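# Load three balls evenly onto a pivoting covered tray

## Task

A tray balances on one pivot inside a transparent cover. Get exactly one ball into each of its three seats, optionally by dropping them through the chutes in the cover's top. The bottom of each ball must be no higher than the chute rim when released, or the result is penalised. Uneven loading tips the tray at once and the balls roll away, so the load must stay balanced. The arm mounts are: arm1 at x=+0.21 y=-0.66 z=+0.82 m facing +160°; arm2 at x=-0.40 y=+0.39 z=+0.78 m facing -94°; arm3 at x=-0.77 y=-0.33 z=+0.80 m facing +33° (angles counter-clockwise from +x). At the end every gripper must have released and the arms must be withdrawn; the balls must stay seated with no robot holding them.

## Robot and tools

Robots: three identical i2rt Big YAM arms named arm1, arm2 and arm3. Each has six revolute joints, a two-finger gripper and a wrist camera (arm1_cam_wrist, arm2_cam_wrist, arm3_cam_wrist). Two fixed room cameras, cam_high and cam_low, also watch the scene. Mount positions and headings are listed in the task. The hand reaches roughly 1.0 m from the joint1 axis.

Frames: one shared scene frame, origin on the floor, +z up. "hand" is the midpoint between the fingertips (URDF link pinch). The hand's z axis runs along the fingers and the fingers open along its y axis. Foot poses are not printed.

execute_actions: argument "actions" is a list holding one action or nothing. An action is an object keyed by arm name. Each arm gets {"joints": {...}}, which maps joint names to absolute targets. These are not offsets. Targets are joint-space values, in radians for the arm joints and metres for the gripper:
- joint1_rad -2.879 to 2.879 (done within ±0.045). Rotates the arm about its foot; positive is counter-clockwise seen from above; 0 points along the foot's heading.
- joint2_rad 0 to 3.141 (±0.14). Shoulder; 0 has the upper arm pointing back roughly level; increasing lifts it up, then forward.
- joint3_rad 0 to 3.019 (±0.09). Elbow; 0 is fully folded; increasing opens it.
- joint4_rad -1.692 to 1.57 (±0.055). Hand pitch; positive tilts the fingers up.
- joint5_rad -1.57 to 1.57 (±0.03). Sideways hand swing; positive goes to the arm's right.
- joint6_rad -2.094 to 2.094 (±0.035). Hand roll; positive is clockwise viewed from behind the hand.
- gripper_m 0 to 0.093 (±0.003). The fingertip separation; grip force is about 50-62 N per pad.

All named motions start together, each joint at its own speed, so the path between postures can bulge outward. One action lasts at most 15 s. A joint or arm you omit may still be driving toward an earlier target. Any unknown key or out-of-range number rejects the whole call and nothing moves. The optional "cameras" argument lists camera names, or "all". Omitting it, null or ["all"] returns every camera; [] returns none. The "pictures" line gives the image order. An empty actions list just reports state and images. If a result reports a stop, the remaining execute_actions, wait and finished_scene calls in that same reply are skipped.

wait: {"seconds": 0-10}. It commands nothing new, lets the simulation run, then reports like an empty action.

zoom_image: {"camera": name, "region": [x0, y0, x1, y1]}. The region is in pixels of that camera's latest full image, with (0,0) at the top-left, and is at most 504x504.

read_manual: optional {"section": "licences"}. It returns licence text only.

finished_scene: {"scene": integer}, the number of the current scene. It ends the scene permanently and reports success. The next task arrives in its result.

Reading results: joint_positions holds the measured values. Joint torques are the raw drive outputs in arm-joint order; they have per-arm offsets and noise and are nonzero even in free air. joint_status says how each commanded motion ended:
- "off_target": the joint stopped short and may still be pushing.
- "contact_stop": the joint stopped on contact and now holds where it rests.
- "time_out": the joint did not arrive. It keeps a target no further than 0.375, 0.375, 0.113, 0.225, 0.075, 0.3 rad (joints 1-6) from its current spot, goes on pushing, and moves on if the path clears.
- "not_followed", together with a line "joint command not followed" and usually a "cause:" line: the self/inter-arm clearance check blocked the arm targets. The arm may retry them on later actions. A gripper target in the same action still runs.
- "limit_stop_at_motor_heat": the arm overheated; resend the target.
on_its_own lists what the arm is doing uncommanded; "held at" is the held target, not the actual position. MOTOR HOT appears from 85 °C. At 100 °C an OVER-TEMPERATURE FAULT drops the arm and gripper until they cool.

Practical cautions:
- To stop a joint pushing, command its reported position.
- A target very close to the current value may not move the joint.
- Loaded joints sag.
- The arms do not stop on touch and can push hard; sustained pushing heats the motors, even while you think. The robot keeps its last command while you think.
- A hard squeeze between two robots fails the run, and a hard collision may. The clearance check can be late and ignores fingers, gripper housings and wrist cameras. Nothing reports robot-robot contact, so keep the arms apart, for example by keeping their paths separate.
- Arms run independently; one being stalled does not pause the others.
- Never knock anything out of the work area.
- Do not let a ball go while its bottom is above the chute rim.
- Add the balls so the tray stays balanced, for example near-simultaneously or in an order that keeps it level.
- Avoid drops, slips, slams and hard pushes.
- Finish with the grippers open and the arms withdrawn.

Each tool is called after ">>>" as name(argument=value, ...), one argument or row to a line, values as JSON.

## Session

>>> execute_actions(
  actions=[],
)

Scene clock: 0.00 s.
Joint torques (N m, as the arm reports them, + toward a larger angle): no reading
arm1.joint_positions: joint1_rad=+0.805 joint2_rad=+0.433 joint3_rad=+1.454 joint4_rad=-1.397 joint5_rad=-0.050 joint6_rad=-0.019 gripper_m=+0.094
arm1.joint_status: not commanded
arm1.hand: x=+0.0933 y=-0.7362 z=+1.4007 quat_wxyz=(+0.137, +0.800, +0.216, -0.543) (m; scene frame)
arm2.joint_positions: joint1_rad=-0.238 joint2_rad=+0.297 joint3_rad=+1.391 joint4_rad=-1.590 joint5_rad=+0.045 joint6_rad=+0.439 gripper_m=+0.094
arm2.joint_status: not commanded
arm2.hand: x=-0.4322 y=+0.3224 z=+1.3135 quat_wxyz=(-0.374, -0.791, -0.334, +0.351) (m; scene frame)
arm3.joint_positions: joint1_rad=-0.684 joint2_rad=+0.589 joint3_rad=+1.386 joint4_rad=-1.619 joint5_rad=-0.225 joint6_rad=-0.516 gripper_m=+0.094
arm3.joint_status: not commanded
arm3.hand: x=-0.5863 y=-0.3138 z=+1.2931 quat_wxyz=(-0.374, +0.227, -0.899, +0.014) (m; scene frame)
pictures: arm1_cam_wrist, arm2_cam_wrist, arm3_cam_wrist, cam_high, cam_low
Images, in order (width x height): arm1_cam_wrist 672x504, arm2_cam_wrist 672x504, arm3_cam_wrist 672x504, cam_high 672x504, cam_low 672x504.

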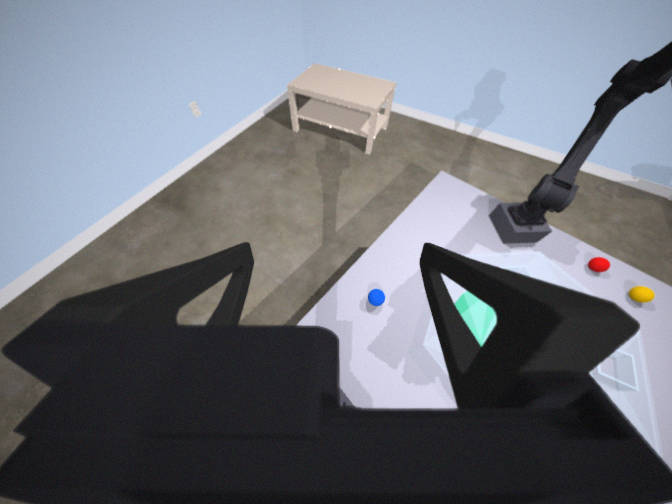

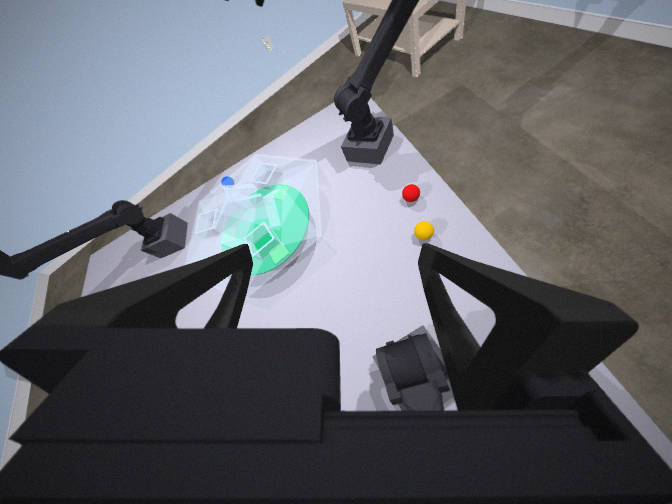

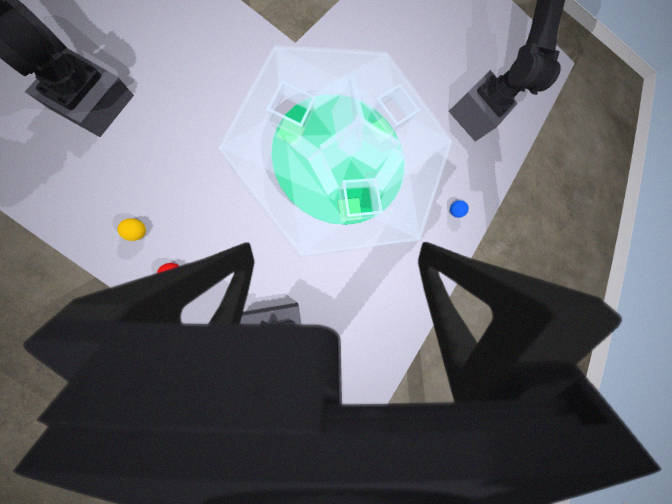

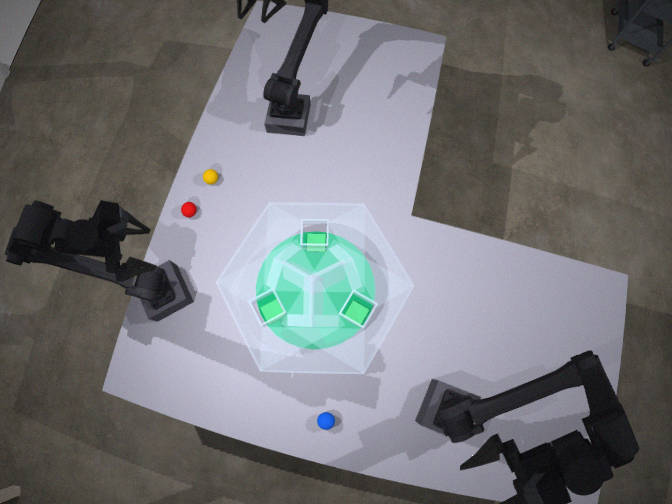

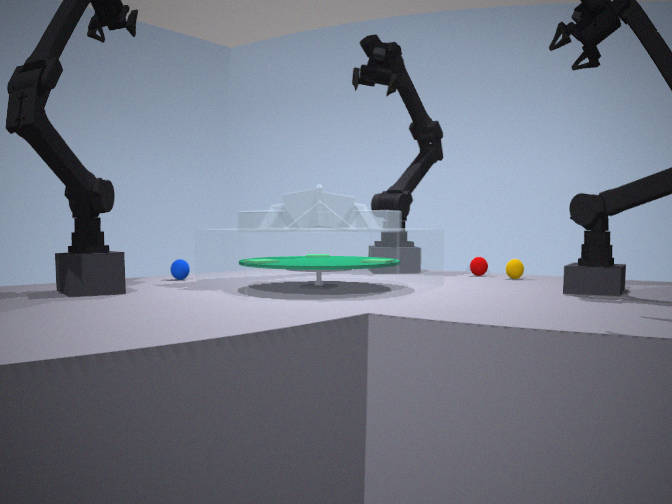

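>>> execute_actions(
  actions=[
    {"arm1":{"joints":{"joint1_rad":0.59,"joint2_rad":1.563,"joint3_rad":1.005,"joint4_rad":-1.013,"joint5_rad":0,"joint6_rad":0}},"arm2":{"joints":{"joint1_rad":-0.66,"joint2_rad":1.376,"joint3_rad":0.92,"joint4_rad":-1.116,"joint5_rad":0,"joint6_rad":0}},"arm3":{"joints":{"joint1_rad":0.8,"joint2_rad":0.9,"joint3_rad":0.75,"joint4_rad":-1.3,"joint5_rad":0,"joint6_rad":0}}},
  ],
)

Scene clock: 9.43 s.
Joint torques (N m, as the arm reports them, + toward a larger angle): arm1=[-1.53 -9.9   7.71  0.54 -0.02  0.17] | arm2=[-0.77 -9.12  8.9   0.83  0.03 -0.06] | arm3=[ 0.46 -3.35  7.96  0.86  0.21  0.13]
arm1.joint_positions: joint1_rad=+0.599 joint2_rad=+1.567 joint3_rad=+1.002 joint4_rad=-1.022 joint5_rad=-0.002 joint6_rad=-0.015 gripper_m=+0.094
arm1.joint_status: all done
arm1.hand: x=-0.1849 y=-0.7636 z=+0.8737 quat_wxyz=(-0.009, +0.991, +0.136, +0.008) (m; scene frame)
arm2.joint_positions: joint1_rad=-0.655 joint2_rad=+1.376 joint3_rad=+0.914 joint4_rad=-1.127 joint5_rad=+0.001 joint6_rad=+0.014 gripper_m=+0.094
arm2.joint_status: all done
arm2.hand: x=-0.6358 y=+0.1223 z=+0.8844 quat_wxyz=(+0.003, -0.914, -0.405, -0.008) (m; scene frame)
arm3.joint_positions: joint1_rad=+0.793 joint2_rad=+0.909 joint3_rad=+0.745 joint4_rad=-1.314 joint5_rad=-0.002 joint6_rad=-0.008 gripper_m=+0.094
arm3.joint_status: all done
arm3.hand: x=-0.7179 y=-0.0965 z=+0.9628 quat_wxyz=(-0.031, +0.633, -0.773, -0.029) (m; scene frame)
pictures: arm1_cam_wrist, arm2_cam_wrist, arm3_cam_wrist, cam_high, cam_low
Images, in order (width x height): arm1_cam_wrist 672x504, arm2_cam_wrist 672x504, arm3_cam_wrist 672x504, cam_high 672x504, cam_low 672x504.

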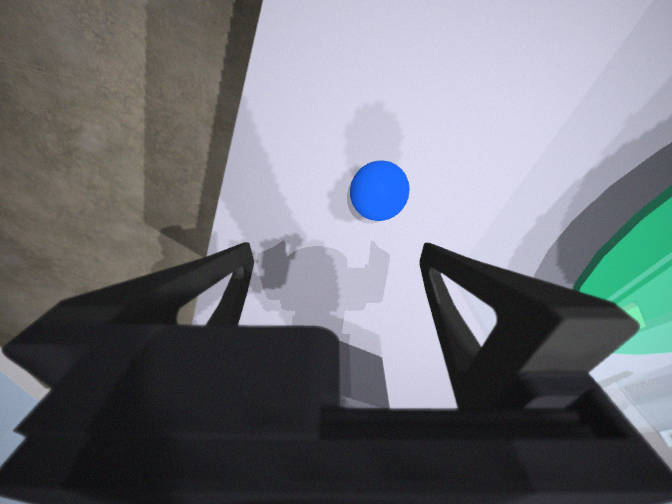

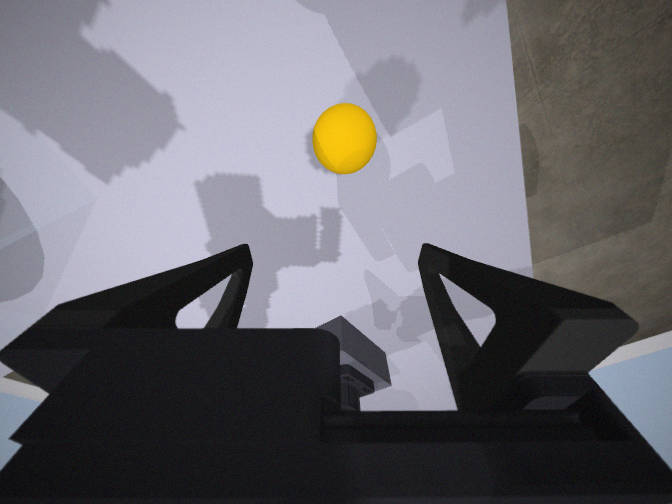

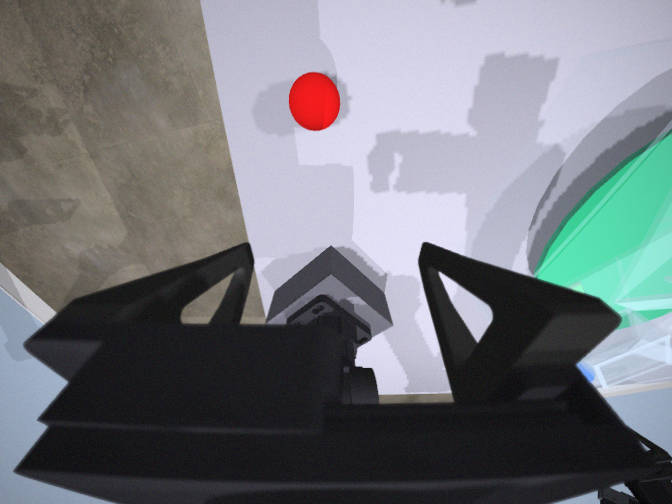

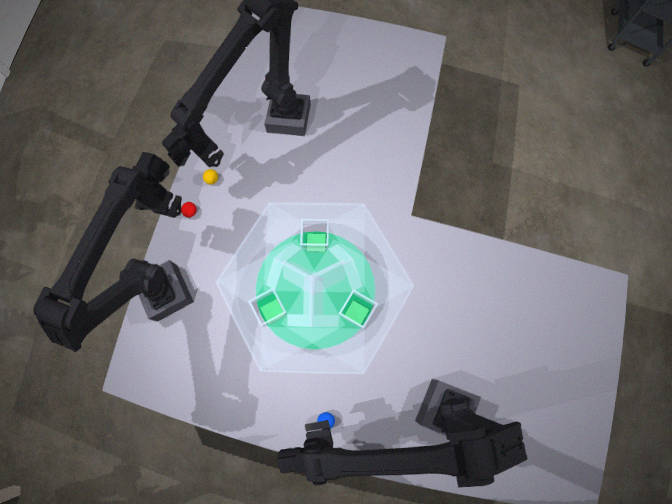

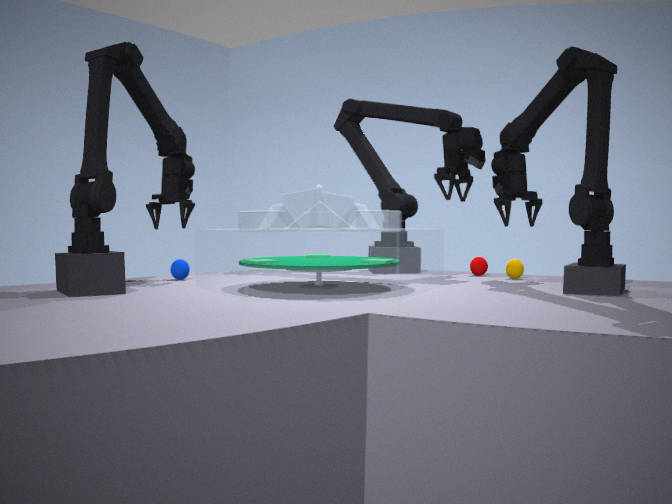

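>>> execute_actions(
  actions=[
    {"arm1":{"joints":{"joint1_rad":0.51,"joint2_rad":1.636,"joint3_rad":0.887,"joint4_rad":-0.822}},"arm2":{"joints":{"joint1_rad":-0.675,"joint2_rad":1.539,"joint3_rad":0.868,"joint4_rad":-0.9}},"arm3":{"joints":{"joint1_rad":0.85,"joint2_rad":0.7}}},
  ],
  cameras=["arm1_cam_wrist","arm2_cam_wrist","cam_low"],
)

Scene clock: 12.60 s.
Joint torques (N m, as the arm reports them, + toward a larger angle): arm1=[ -0.88 -10.37   6.51   0.57  -0.06   0.17] | arm2=[ -1.22 -11.6    7.42   0.86   0.03  -0.07] | arm3=[1.33 0.83 8.85 1.3  0.17 0.14]
arm1.joint_positions: joint1_rad=+0.508 joint2_rad=+1.647 joint3_rad=+0.885 joint4_rad=-0.833 joint5_rad=-0.001 joint6_rad=-0.015 gripper_m=+0.094
arm1.joint_status: all done
arm1.hand: x=-0.1752 y=-0.7232 z=+0.8087 quat_wxyz=(-0.009, +0.996, +0.091, +0.011) (m; scene frame)
arm2.joint_positions: joint1_rad=-0.665 joint2_rad=+1.547 joint3_rad=+0.866 joint4_rad=-0.912 joint5_rad=+0.001 joint6_rad=+0.014 gripper_m=+0.094
arm2.joint_status: all done
arm2.hand: x=-0.6513 y=+0.1097 z=+0.8097 quat_wxyz=(+0.003, -0.916, -0.401, -0.010) (m; scene frame)
arm3.joint_positions: joint1_rad=+0.843 joint2_rad=+0.690 joint3_rad=+0.740 joint4_rad=-1.314 joint5_rad=-0.002 joint6_rad=-0.007 gripper_m=+0.094
arm3.joint_status: all done
arm3.hand: x=-0.7315 y=-0.1073 z=+1.0081 quat_wxyz=(-0.112, +0.645, -0.749, -0.100) (m; scene frame)
pictures: arm1_cam_wrist, arm2_cam_wrist, cam_low
Images, in order (width x height): arm1_cam_wrist 672x504, arm2_cam_wrist 672x504, cam_low 672x504.

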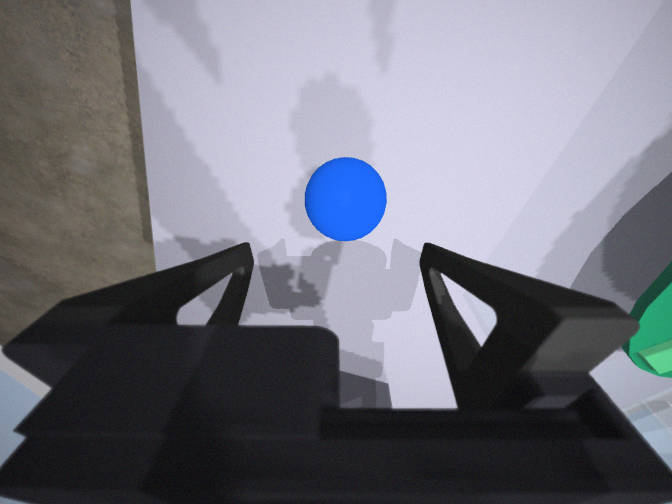

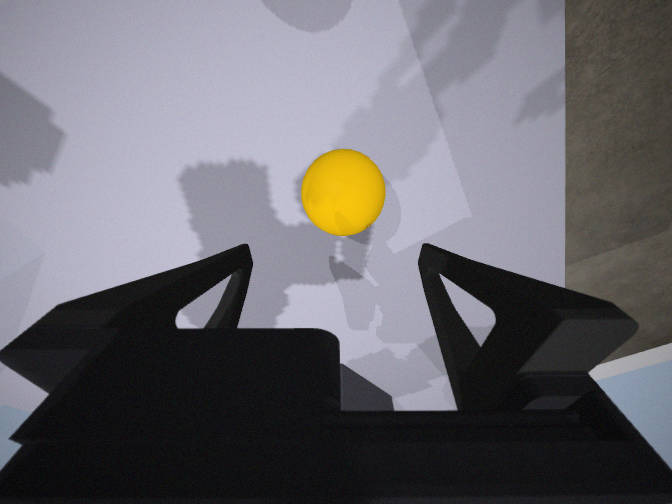

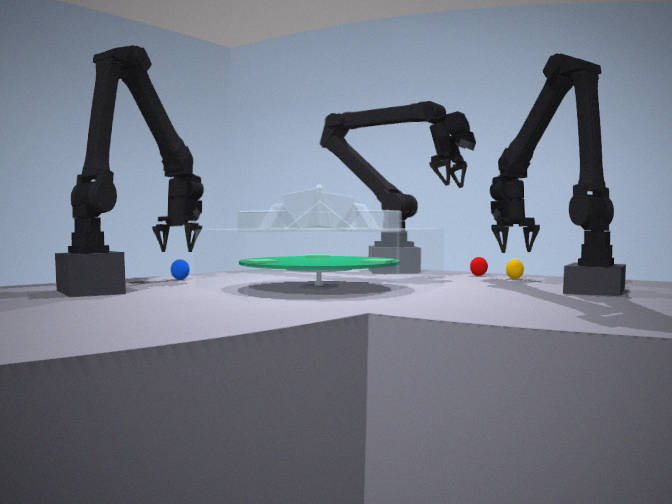

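>>> execute_actions(
  actions=[
    {"arm1":{"joints":{"joint1_rad":0.497,"joint2_rad":1.758,"joint3_rad":0.874,"joint4_rad":-0.687}},"arm2":{"joints":{"joint1_rad":-0.685,"joint2_rad":1.664,"joint3_rad":0.85,"joint4_rad":-0.758}}},
  ],
  cameras=["arm1_cam_wrist","arm2_cam_wrist","cam_low"],
)

Scene clock: 16.00 s.
Joint torques (N m, as the arm reports them, + toward a larger angle): arm1=[ -1.62 -11.07   5.13   0.61  -0.06   0.17] | arm2=[ -1.16 -12.07   6.41   0.9    0.04  -0.05] | arm3=[1.18 1.05 8.66 1.19 0.15 0.1 ]
arm1.joint_positions: joint1_rad=+0.508 joint2_rad=+1.768 joint3_rad=+0.879 joint4_rad=-0.697 joint5_rad=-0.001 joint6_rad=-0.015 gripper_m=+0.094
arm1.joint_status: all done
arm1.hand: x=-0.1859 y=-0.7242 z=+0.7612 quat_wxyz=(-0.009, +0.996, +0.091, +0.007) (m; scene frame)
arm2.joint_positions: joint1_rad=-0.675 joint2_rad=+1.668 joint3_rad=+0.850 joint4_rad=-0.770 joint5_rad=+0.001 joint6_rad=+0.014 gripper_m=+0.094
arm2.joint_status: all done
arm2.hand: x=-0.6615 y=+0.1041 z=+0.7618 quat_wxyz=(+0.002, -0.918, -0.396, -0.008) (m; scene frame)
arm3.joint_positions: joint1_rad=+0.843 joint2_rad=+0.690 joint3_rad=+0.740 joint4_rad=-1.314 joint5_rad=-0.002 joint6_rad=-0.007 gripper_m=+0.094
arm3.joint_status: not commanded
arm3.hand: x=-0.7315 y=-0.1073 z=+1.0081 quat_wxyz=(-0.112, +0.645, -0.749, -0.100) (m; scene frame)
pictures: arm1_cam_wrist, arm2_cam_wrist, cam_low
Images, in order (width x height): arm1_cam_wrist 672x504, arm2_cam_wrist 672x504, cam_low 672x504.

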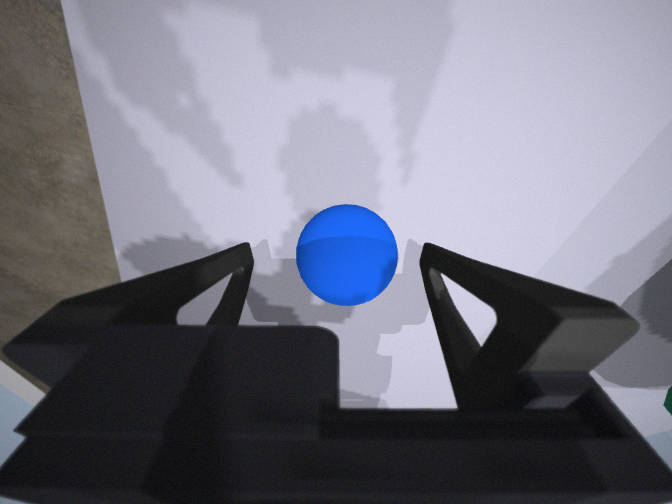

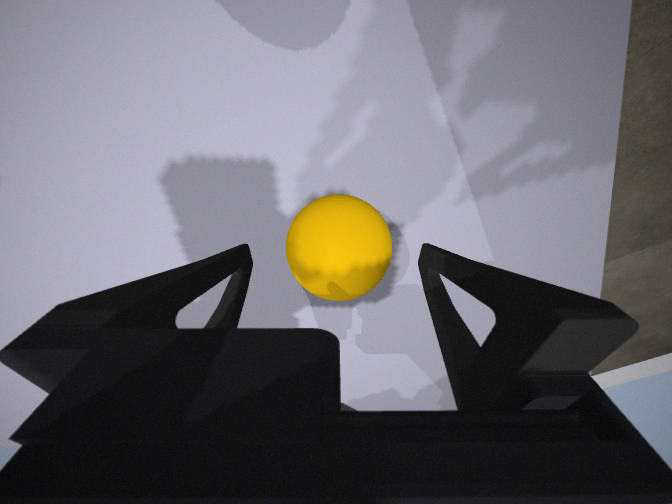

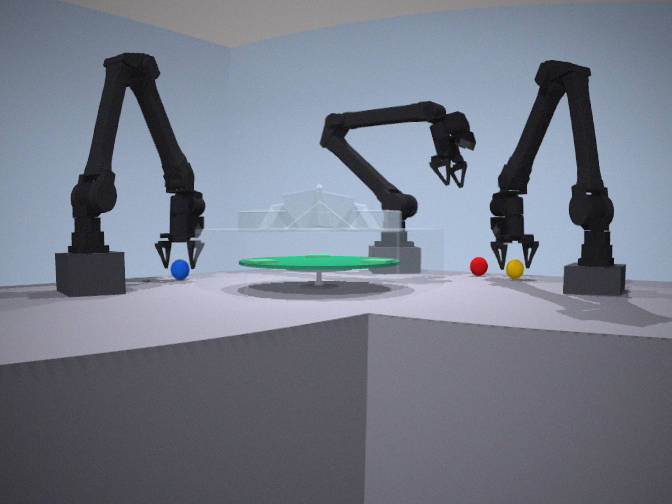

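>>> execute_actions(
  actions=[
    {"arm1":{"joints":{"gripper_m":0.04}},"arm2":{"joints":{"gripper_m":0.04}}},
  ],
  cameras=["arm1_cam_wrist","arm2_cam_wrist"],
)

Scene clock: 17.57 s.
Joint torques (N m, as the arm reports them, + toward a larger angle): arm1=[ -1.58 -11.07   5.16   0.55  -0.08   0.16] | arm2=[ -1.18 -12.14   6.38   0.83   0.02  -0.05] | arm3=[0.39 0.75 8.7  1.31 0.16 0.12]
arm1.joint_positions: joint1_rad=+0.508 joint2_rad=+1.768 joint3_rad=+0.879 joint4_rad=-0.696 joint5_rad=+0.000 joint6_rad=-0.014 gripper_m=+0.054
arm1.joint_status: gripper_m off_target (ended at +0.054, target +0.040)
arm1.hand: x=-0.1863 y=-0.7239 z=+0.7612 quat_wxyz=(-0.009, +0.996, +0.090, +0.006) (m; scene frame)
arm2.joint_positions: joint1_rad=-0.675 joint2_rad=+1.668 joint3_rad=+0.850 joint4_rad=-0.769 joint5_rad=+0.001 joint6_rad=+0.013 gripper_m=+0.055
arm2.joint_status: gripper_m off_target (ended at +0.055, target +0.040)
arm2.hand: x=-0.6618 y=+0.1039 z=+0.7618 quat_wxyz=(+0.002, -0.918, -0.396, -0.007) (m; scene frame)
arm3.joint_positions: joint1_rad=+0.843 joint2_rad=+0.690 joint3_rad=+0.740 joint4_rad=-1.314 joint5_rad=-0.002 joint6_rad=-0.007 gripper_m=+0.094
arm3.joint_status: not commanded
arm3.hand: x=-0.7315 y=-0.1073 z=+1.0081 quat_wxyz=(-0.112, +0.645, -0.749, -0.100) (m; scene frame)
pictures: arm1_cam_wrist, arm2_cam_wrist
Images, in order (width x height): arm1_cam_wrist 672x504, arm2_cam_wrist 672x504.

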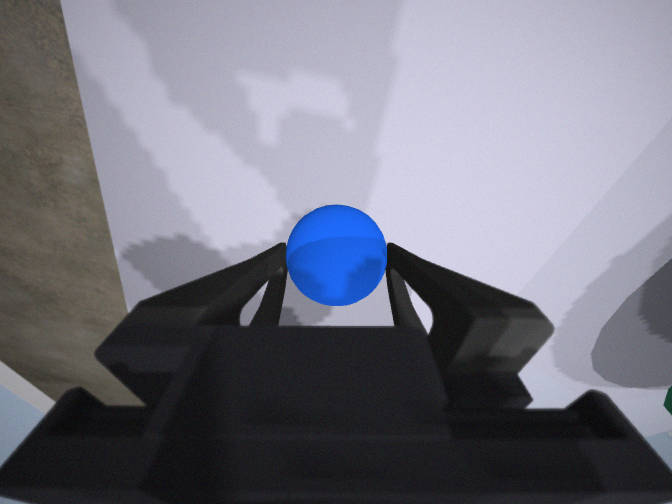

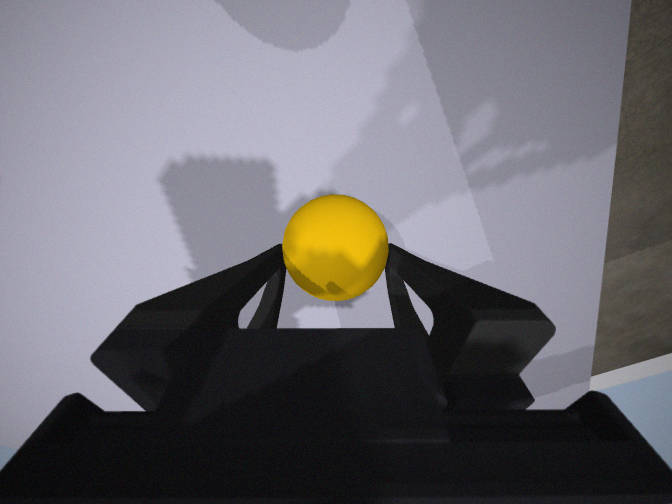

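>>> execute_actions(
  actions=[
    {"arm1":{"joints":{"joint2_rad":1.403,"joint3_rad":1.184,"joint4_rad":-1.352}},"arm2":{"joints":{"joint1_rad":-0.55,"joint2_rad":1.354,"joint3_rad":1.22,"joint4_rad":-1.437}}},
  ],
  cameras=["cam_low"],
)

Scene clock: 20.77 s.
Joint torques (N m, as the arm reports them, + toward a larger angle): arm1=[-1.48 -9.59  9.82 -0.21 -0.08  0.16] | arm2=[ -1.14 -10.58  10.42  -0.08   0.07  -0.07] | arm3=[0.79 0.06 8.81 1.38 0.17 0.12]
arm1.joint_positions: joint1_rad=+0.508 joint2_rad=+1.417 joint3_rad=+1.167 joint4_rad=-1.342 joint5_rad=+0.000 joint6_rad=-0.014 gripper_m=+0.054
arm1.joint_status: all done
arm1.hand: x=-0.1814 y=-0.7270 z=+0.9899 quat_wxyz=(-0.009, +0.996, +0.090, +0.010) (m; scene frame)
arm2.joint_positions: joint1_rad=-0.541 joint2_rad=+1.360 joint3_rad=+1.208 joint4_rad=-1.426 joint5_rad=-0.001 joint6_rad=+0.013 gripper_m=+0.055
arm2.joint_status: all done
arm2.hand: x=-0.6224 y=+0.0713 z=+0.9969 quat_wxyz=(+0.000, -0.889, -0.458, -0.003) (m; scene frame)
arm3.joint_positions: joint1_rad=+0.843 joint2_rad=+0.690 joint3_rad=+0.740 joint4_rad=-1.314 joint5_rad=-0.002 joint6_rad=-0.007 gripper_m=+0.094
arm3.joint_status: not commanded
arm3.hand: x=-0.7315 y=-0.1073 z=+1.0081 quat_wxyz=(-0.112, +0.645, -0.749, -0.100) (m; scene frame)
pictures: cam_low
Images, in order (width x height): cam_low 672x504.

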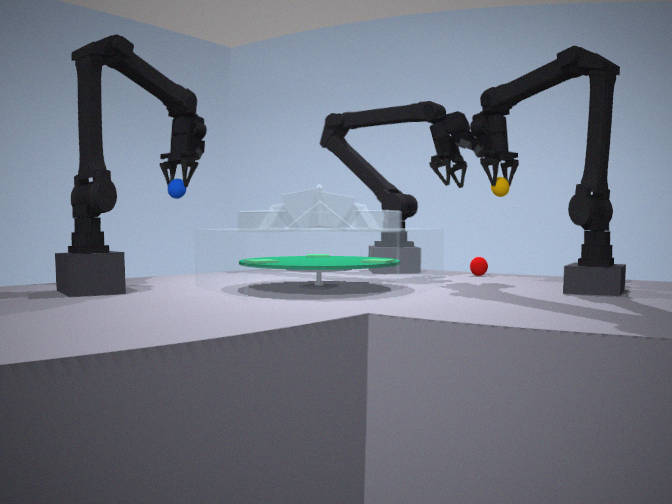

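>>> execute_actions(
  actions=[
    {"arm1":{"joints":{"joint1_rad":-0.466,"joint2_rad":1.575,"joint3_rad":1.475,"joint4_rad":-1.46}},"arm2":{"joints":{"joint1_rad":0.337,"joint2_rad":1.62,"joint3_rad":1.585,"joint4_rad":-1.53}},"arm3":{"joints":{"joint1_rad":0.865,"joint2_rad":1.38,"joint3_rad":0.65,"joint4_rad":-0.825}}},
  ],
)

Scene clock: 24.93 s.
Joint torques (N m, as the arm reports them, + toward a larger angle): arm1=[ -0.44 -12.74  12.59  -0.23  -0.15   0.15] | arm2=[ -1.29 -17.28  13.22  -0.14   0.18  -0.04] | arm3=[ 1.47 -7.07  6.14  0.72  0.17  0.1 ]
arm1.joint_positions: joint1_rad=-0.467 joint2_rad=+1.600 joint3_rad=+1.422 joint4_rad=-1.450 joint5_rad=+0.001 joint6_rad=-0.013 gripper_m=+0.054
arm1.joint_status: all done
arm1.hand: x=-0.1098 y=-0.3272 z=+1.0155 quat_wxyz=(+0.004, +0.922, -0.387, +0.022) (m; scene frame)
arm2.joint_positions: joint1_rad=+0.347 joint2_rad=+1.641 joint3_rad=+1.541 joint4_rad=-1.520 joint5_rad=-0.003 joint6_rad=+0.011 gripper_m=+0.055
arm2.joint_status: all done
arm2.hand: x=-0.2687 y=-0.0781 z=+1.0064 quat_wxyz=(+0.017, -0.606, -0.795, -0.015) (m; scene frame)
arm3.joint_positions: joint1_rad=+0.854 joint2_rad=+1.379 joint3_rad=+0.640 joint4_rad=-0.841 joint5_rad=-0.002 joint6_rad=-0.007 gripper_m=+0.094
arm3.joint_status: all done
arm3.hand: x=-0.7256 y=-0.0412 z=+0.8109 quat_wxyz=(+0.008, +0.657, -0.754, +0.002) (m; scene frame)
pictures: arm1_cam_wrist, arm2_cam_wrist, arm3_cam_wrist, cam_high, cam_low
Images, in order (width x height): arm1_cam_wrist 672x504, arm2_cam_wrist 672x504, arm3_cam_wrist 672x504, cam_high 672x504, cam_low 672x504.

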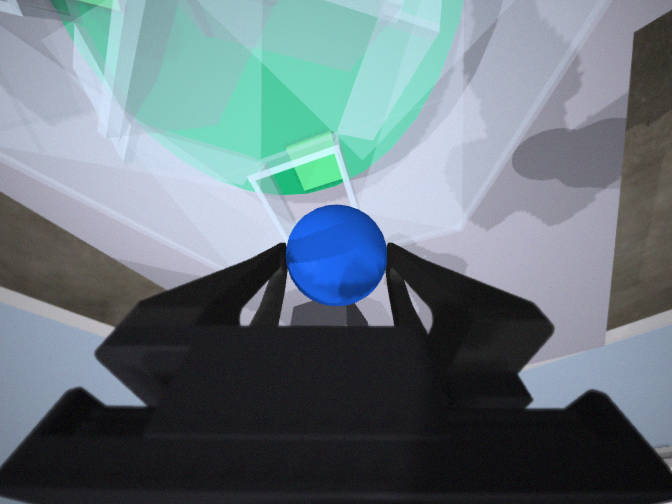

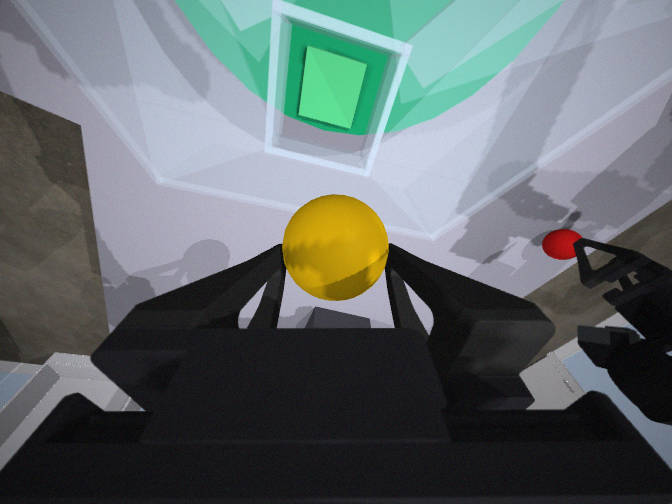

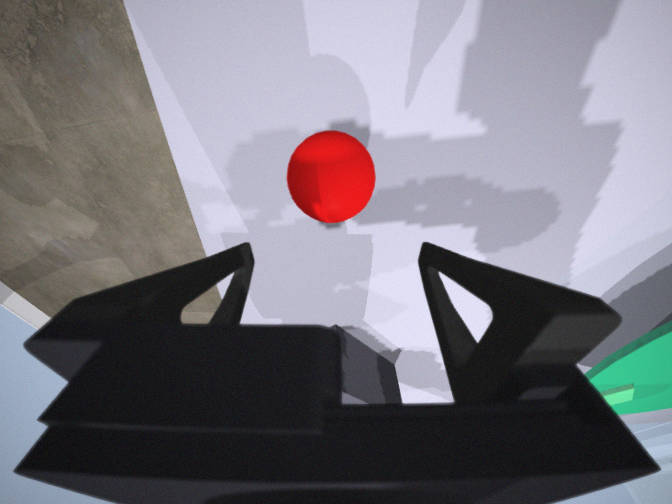

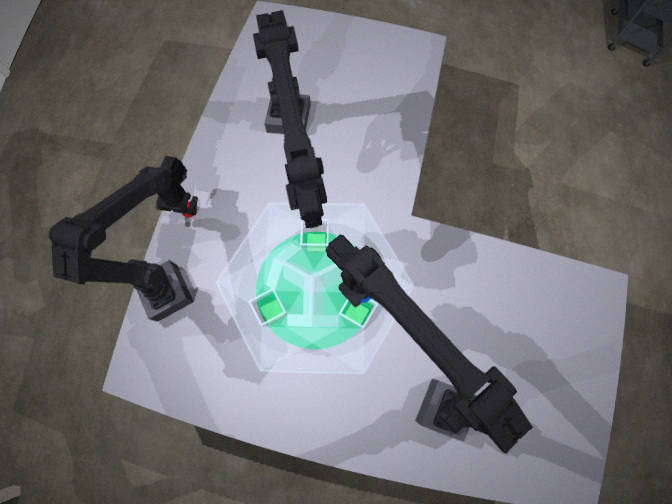

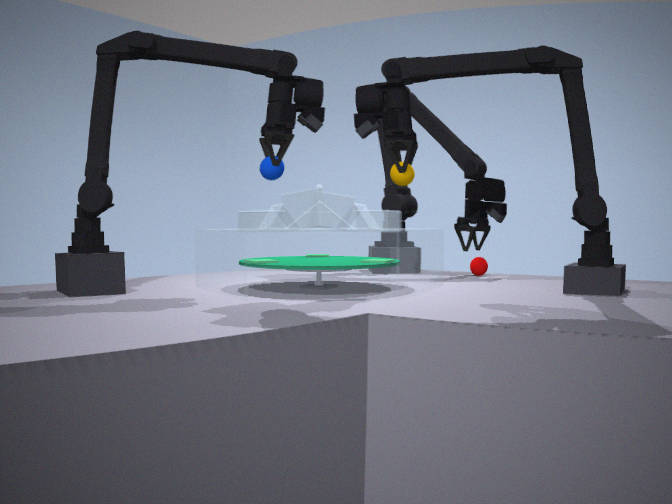

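>>> execute_actions(
  actions=[
    {"arm1":{"joints":{"joint1_rad":-0.42,"joint2_rad":1.518,"joint3_rad":1.341,"joint4_rad":-1.343,"joint6_rad":-0.33}},"arm2":{"joints":{"joint2_rad":1.765,"joint3_rad":1.735,"joint4_rad":-1.5,"joint6_rad":0.2}},"arm3":{"joints":{"joint1_rad":0.88,"joint2_rad":1.559,"joint3_rad":0.65,"joint4_rad":-0.646}}},
  ],
)

Scene clock: 30.03 s.
Joint torques (N m, as the arm reports them, + toward a larger angle): arm1=[ -0.4  -10.4    8.58   0.74  -0.14  -0.17] | arm2=[ -1.13 -18.2   13.65   0.56   0.19   0.27] | arm3=[ 0.79 -8.56  4.95  0.72  0.18  0.12]
arm1.joint_positions: joint1_rad=-0.424 joint2_rad=+1.521 joint3_rad=+1.344 joint4_rad=-1.355 joint5_rad=+0.001 joint6_rad=-0.314 gripper_m=+0.054
arm1.joint_status: all done
arm1.hand: x=-0.1199 y=-0.3457 z=+1.0206 quat_wxyz=(-0.018, +0.974, -0.224, -0.020) (m; scene frame)
arm2.joint_positions: joint1_rad=+0.347 joint2_rad=+1.773 joint3_rad=+1.686 joint4_rad=-1.504 joint5_rad=-0.003 joint6_rad=+0.186 gripper_m=+0.055
arm2.joint_status: all done
arm2.hand: x=-0.2532 y=-0.1320 z=+0.9957 quat_wxyz=(+0.006, -0.673, -0.740, -0.006) (m; scene frame)
arm3.joint_positions: joint1_rad=+0.870 joint2_rad=+1.567 joint3_rad=+0.640 joint4_rad=-0.662 joint5_rad=-0.002 joint6_rad=-0.007 gripper_m=+0.094
arm3.joint_status: all done
arm3.hand: x=-0.7285 y=-0.0241 z=+0.7571 quat_wxyz=(+0.011, +0.663, -0.749, +0.005) (m; scene frame)
pictures: arm1_cam_wrist, arm2_cam_wrist, arm3_cam_wrist, cam_high, cam_low
Images, in order (width x height): arm1_cam_wrist 672x504, arm2_cam_wrist 672x504, arm3_cam_wrist 672x504, cam_high 672x504, cam_low 672x504.

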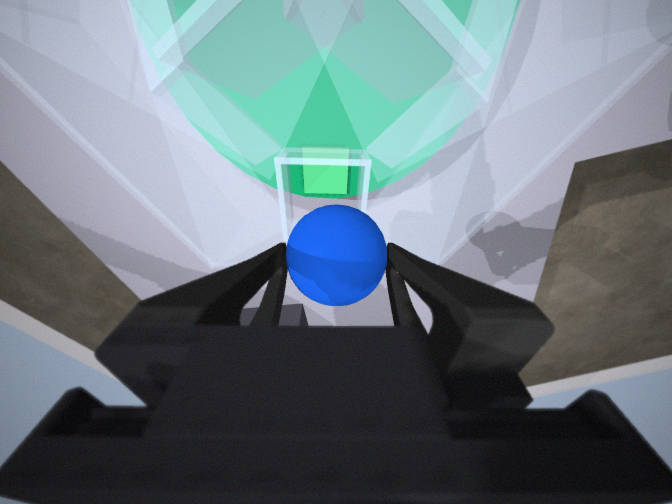

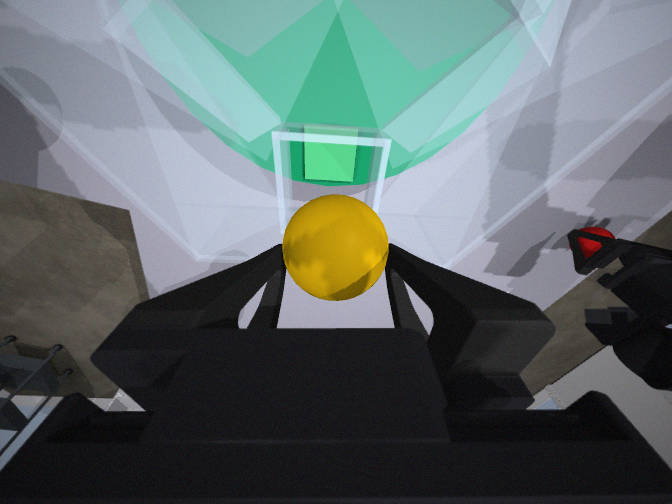

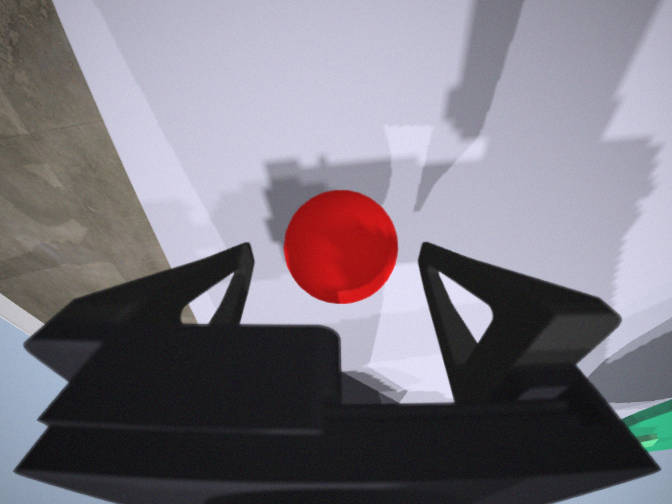

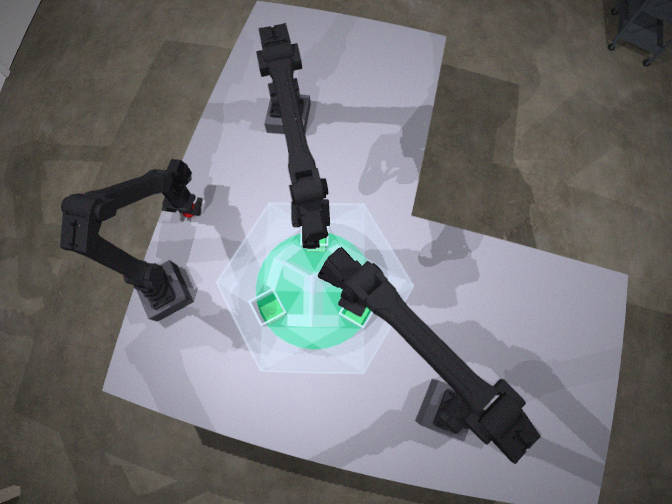

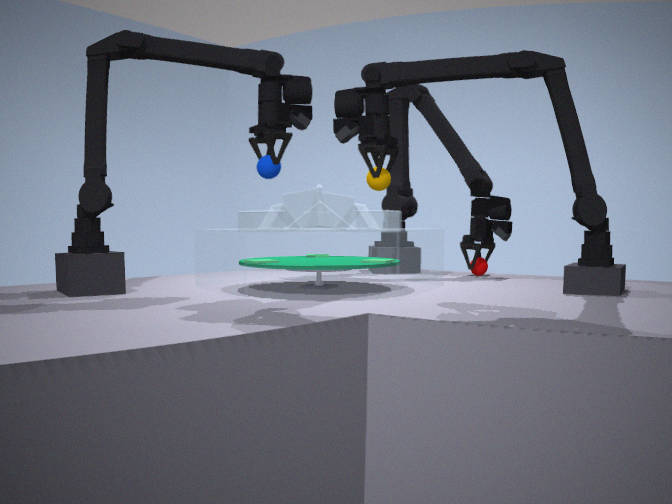

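>>> execute_actions(
  actions=[
    {"arm1":{"joints":{"joint1_rad":-0.405,"joint2_rad":1.537,"joint3_rad":1.241,"joint4_rad":-1.264}},"arm2":{"joints":{"joint1_rad":0.345,"joint3_rad":1.64,"joint4_rad":-1.43,"joint6_rad":0.24}},"arm3":{"joints":{"gripper_m":0.04}}},
  ],
  cameras=["arm1_cam_wrist","arm2_cam_wrist","cam_low"],
)

>>> execute_actions(
  actions=[
    {"arm3":{"joints":{"joint2_rad":1.15,"joint3_rad":1.06,"joint4_rad":-1.47}}},
  ],
  cameras=["arm1_cam_wrist","arm2_cam_wrist","cam_low"],
)

Scene clock: 33.87 s.
Joint torques (N m, as the arm reports them, + toward a larger angle): arm1=[  0.26 -11.17   8.46   0.57  -0.14  -0.14] | arm2=[ -0.59 -18.09   9.88   0.89   0.2    0.28] | arm3=[ 1.03 -8.64  4.95  0.81  0.12  0.08]
arm1.joint_positions: joint1_rad=-0.417 joint2_rad=+1.549 joint3_rad=+1.239 joint4_rad=-1.274 joint5_rad=+0.001 joint6_rad=-0.315 gripper_m=+0.054
arm1.joint_status: all done
arm1.hand: x=-0.1117 y=-0.3571 z=+0.9691 quat_wxyz=(-0.005, +0.975, -0.220, +0.003) (m; scene frame)
arm2.joint_positions: joint1_rad=+0.347 joint2_rad=+1.772 joint3_rad=+1.633 joint4_rad=-1.441 joint5_rad=-0.003 joint6_rad=+0.226 gripper_m=+0.055
arm2.joint_status: all done
arm2.hand: x=-0.2531 y=-0.1321 z=+0.9761 quat_wxyz=(+0.002, -0.688, -0.726, -0.003) (m; scene frame)
arm3.joint_positions: joint1_rad=+0.871 joint2_rad=+1.567 joint3_rad=+0.640 joint4_rad=-0.661 joint5_rad=-0.001 joint6_rad=-0.007 gripper_m=+0.055
arm3.joint_status: gripper_m off_target (ended at +0.055, target +0.040)
arm3.hand: x=-0.7284 y=-0.0240 z=+0.7571 quat_wxyz=(+0.011, +0.663, -0.749, +0.005) (m; scene frame)
pictures: arm1_cam_wrist, arm2_cam_wrist, cam_low
Images, in order (width x height): arm1_cam_wrist 672x504, arm2_cam_wrist 672x504, cam_low 672x504.

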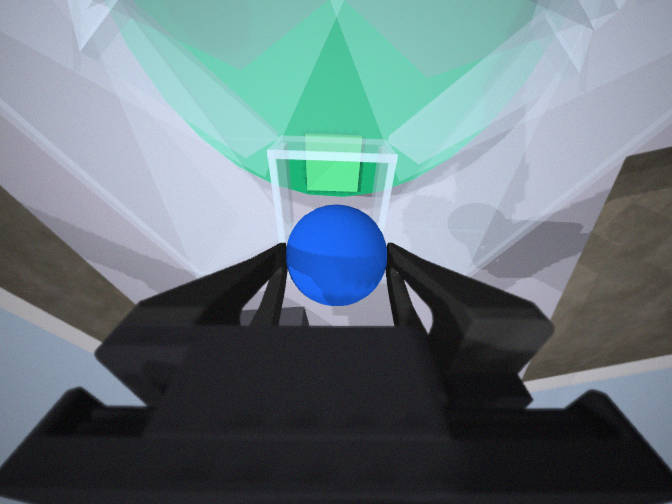

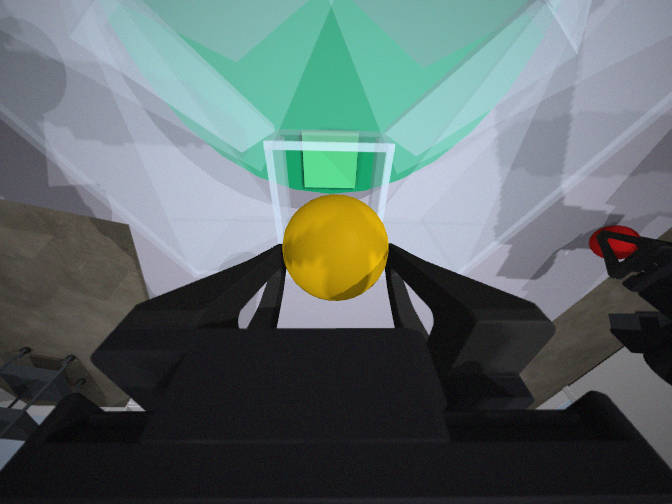

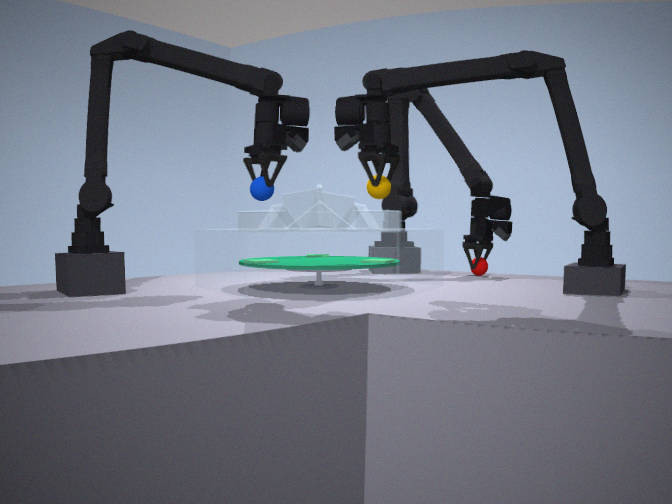

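Scene clock: 35.30 s.
Joint torques (N m, as the arm reports them, + toward a larger angle): arm1=[  0.21 -11.13   8.54   0.57  -0.14  -0.14] | arm2=[ -0.54 -17.97   9.88   0.87   0.19   0.28] | arm3=[ 0.94 -6.5   8.8  -0.31  0.09  0.1 ]
arm1.joint_positions: joint1_rad=-0.417 joint2_rad=+1.549 joint3_rad=+1.239 joint4_rad=-1.274 joint5_rad=+0.001 joint6_rad=-0.315 gripper_m=+0.054
arm1.joint_status: not commanded
arm1.hand: x=-0.1117 y=-0.3571 z=+0.9691 quat_wxyz=(-0.005, +0.975, -0.220, +0.003) (m; scene frame)
arm2.joint_positions: joint1_rad=+0.347 joint2_rad=+1.772 joint3_rad=+1.633 joint4_rad=-1.441 joint5_rad=-0.003 joint6_rad=+0.226 gripper_m=+0.055
arm2.joint_status: not commanded
arm2.hand: x=-0.2531 y=-0.1321 z=+0.9761 quat_wxyz=(+0.002, -0.688, -0.726, -0.003) (m; scene frame)
arm3.joint_positions: joint1_rad=+0.871 joint2_rad=+1.152 joint3_rad=+1.043 joint4_rad=-1.456 joint5_rad=-0.001 joint6_rad=-0.007 gripper_m=+0.055
arm3.joint_status: all done
arm3.hand: x=-0.7272 y=-0.0249 z=+1.0154 quat_wxyz=(+0.002, +0.663, -0.749, -0.002) (m; scene frame)
pictures: arm1_cam_wrist, arm2_cam_wrist, cam_low
Images, in order (width x height): arm1_cam_wrist 672x504, arm2_cam_wrist 672x504, cam_low 672x504.

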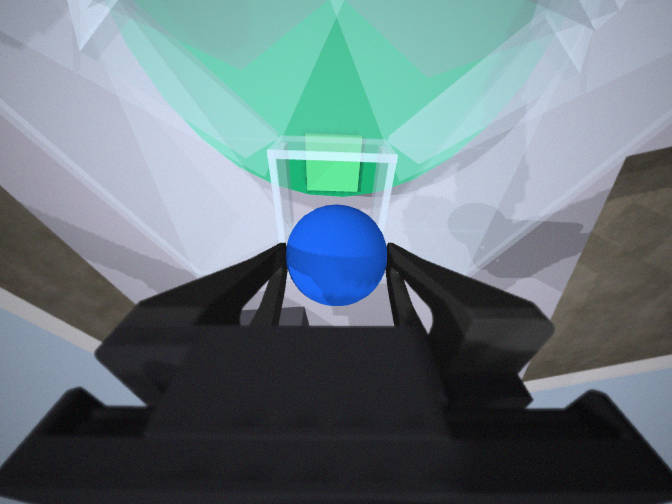

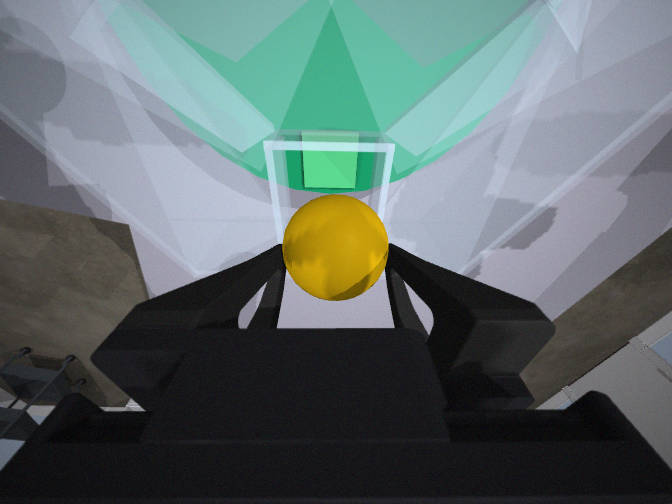

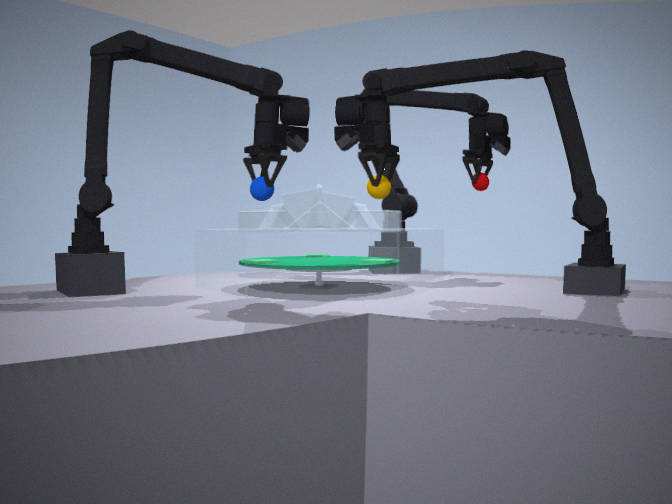

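>>> execute_actions(
  actions=[
    {"arm3":{"joints":{"joint1_rad":-0.66,"joint2_rad":1.395,"joint3_rad":1.2,"joint4_rad":-1.345,"joint6_rad":-0.66}},"arm2":{"joints":{"joint1_rad":0.36}}},
  ],
  cameras=["arm3_cam_wrist","arm2_cam_wrist","cam_high"],
)

Scene clock: 38.60 s.
Joint torques (N m, as the arm reports them, + toward a larger angle): arm1=[  0.27 -11.17   8.56   0.6   -0.14  -0.14] | arm2=[  0.49 -17.95   9.88   0.88   0.19   0.27] | arm3=[  0.85 -12.08   9.96   0.46   0.05  -0.04]
arm1.joint_positions: joint1_rad=-0.417 joint2_rad=+1.549 joint3_rad=+1.239 joint4_rad=-1.274 joint5_rad=+0.001 joint6_rad=-0.315 gripper_m=+0.054
arm1.joint_status: not commanded
arm1.hand: x=-0.1117 y=-0.3571 z=+0.9691 quat_wxyz=(-0.005, +0.975, -0.220, +0.003) (m; scene frame)
arm2.joint_positions: joint1_rad=+0.348 joint2_rad=+1.772 joint3_rad=+1.633 joint4_rad=-1.441 joint5_rad=-0.003 joint6_rad=+0.226 gripper_m=+0.055
arm2.joint_status: all done
arm2.hand: x=-0.2523 y=-0.1319 z=+0.9761 quat_wxyz=(+0.002, -0.687, -0.726, -0.003) (m; scene frame)
arm3.joint_positions: joint1_rad=-0.662 joint2_rad=+1.426 joint3_rad=+1.164 joint4_rad=-1.351 joint5_rad=+0.000 joint6_rad=-0.652 gripper_m=+0.055
arm3.joint_status: all done
arm3.hand: x=-0.3762 y=-0.3693 z=+0.9692 quat_wxyz=(+0.023, +0.277, -0.960, -0.006) (m; scene frame)
pictures: arm2_cam_wrist, arm3_cam_wrist, cam_high
Images, in order (width x height): arm2_cam_wrist 672x504, arm3_cam_wrist 672x504, cam_high 672x504.

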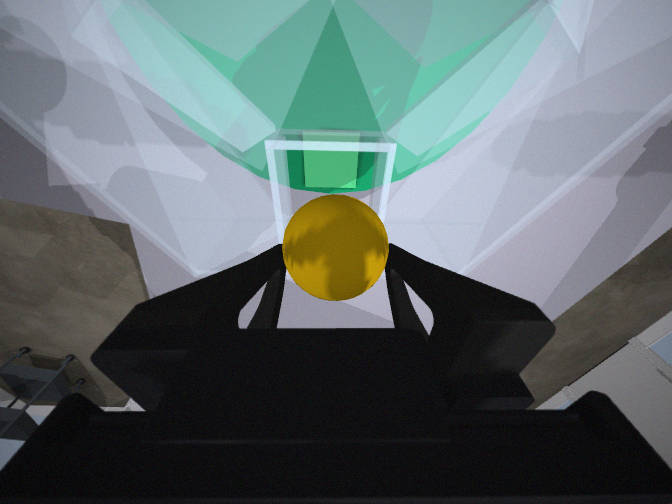

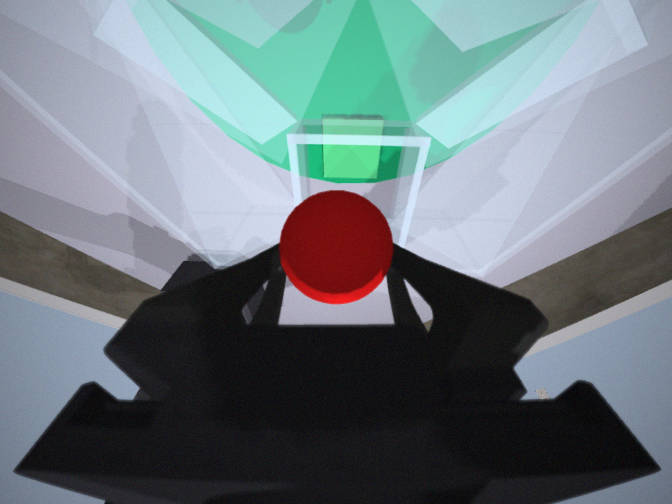

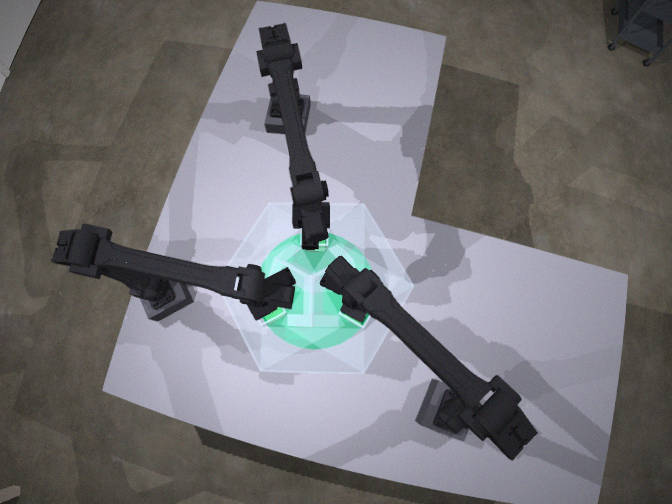

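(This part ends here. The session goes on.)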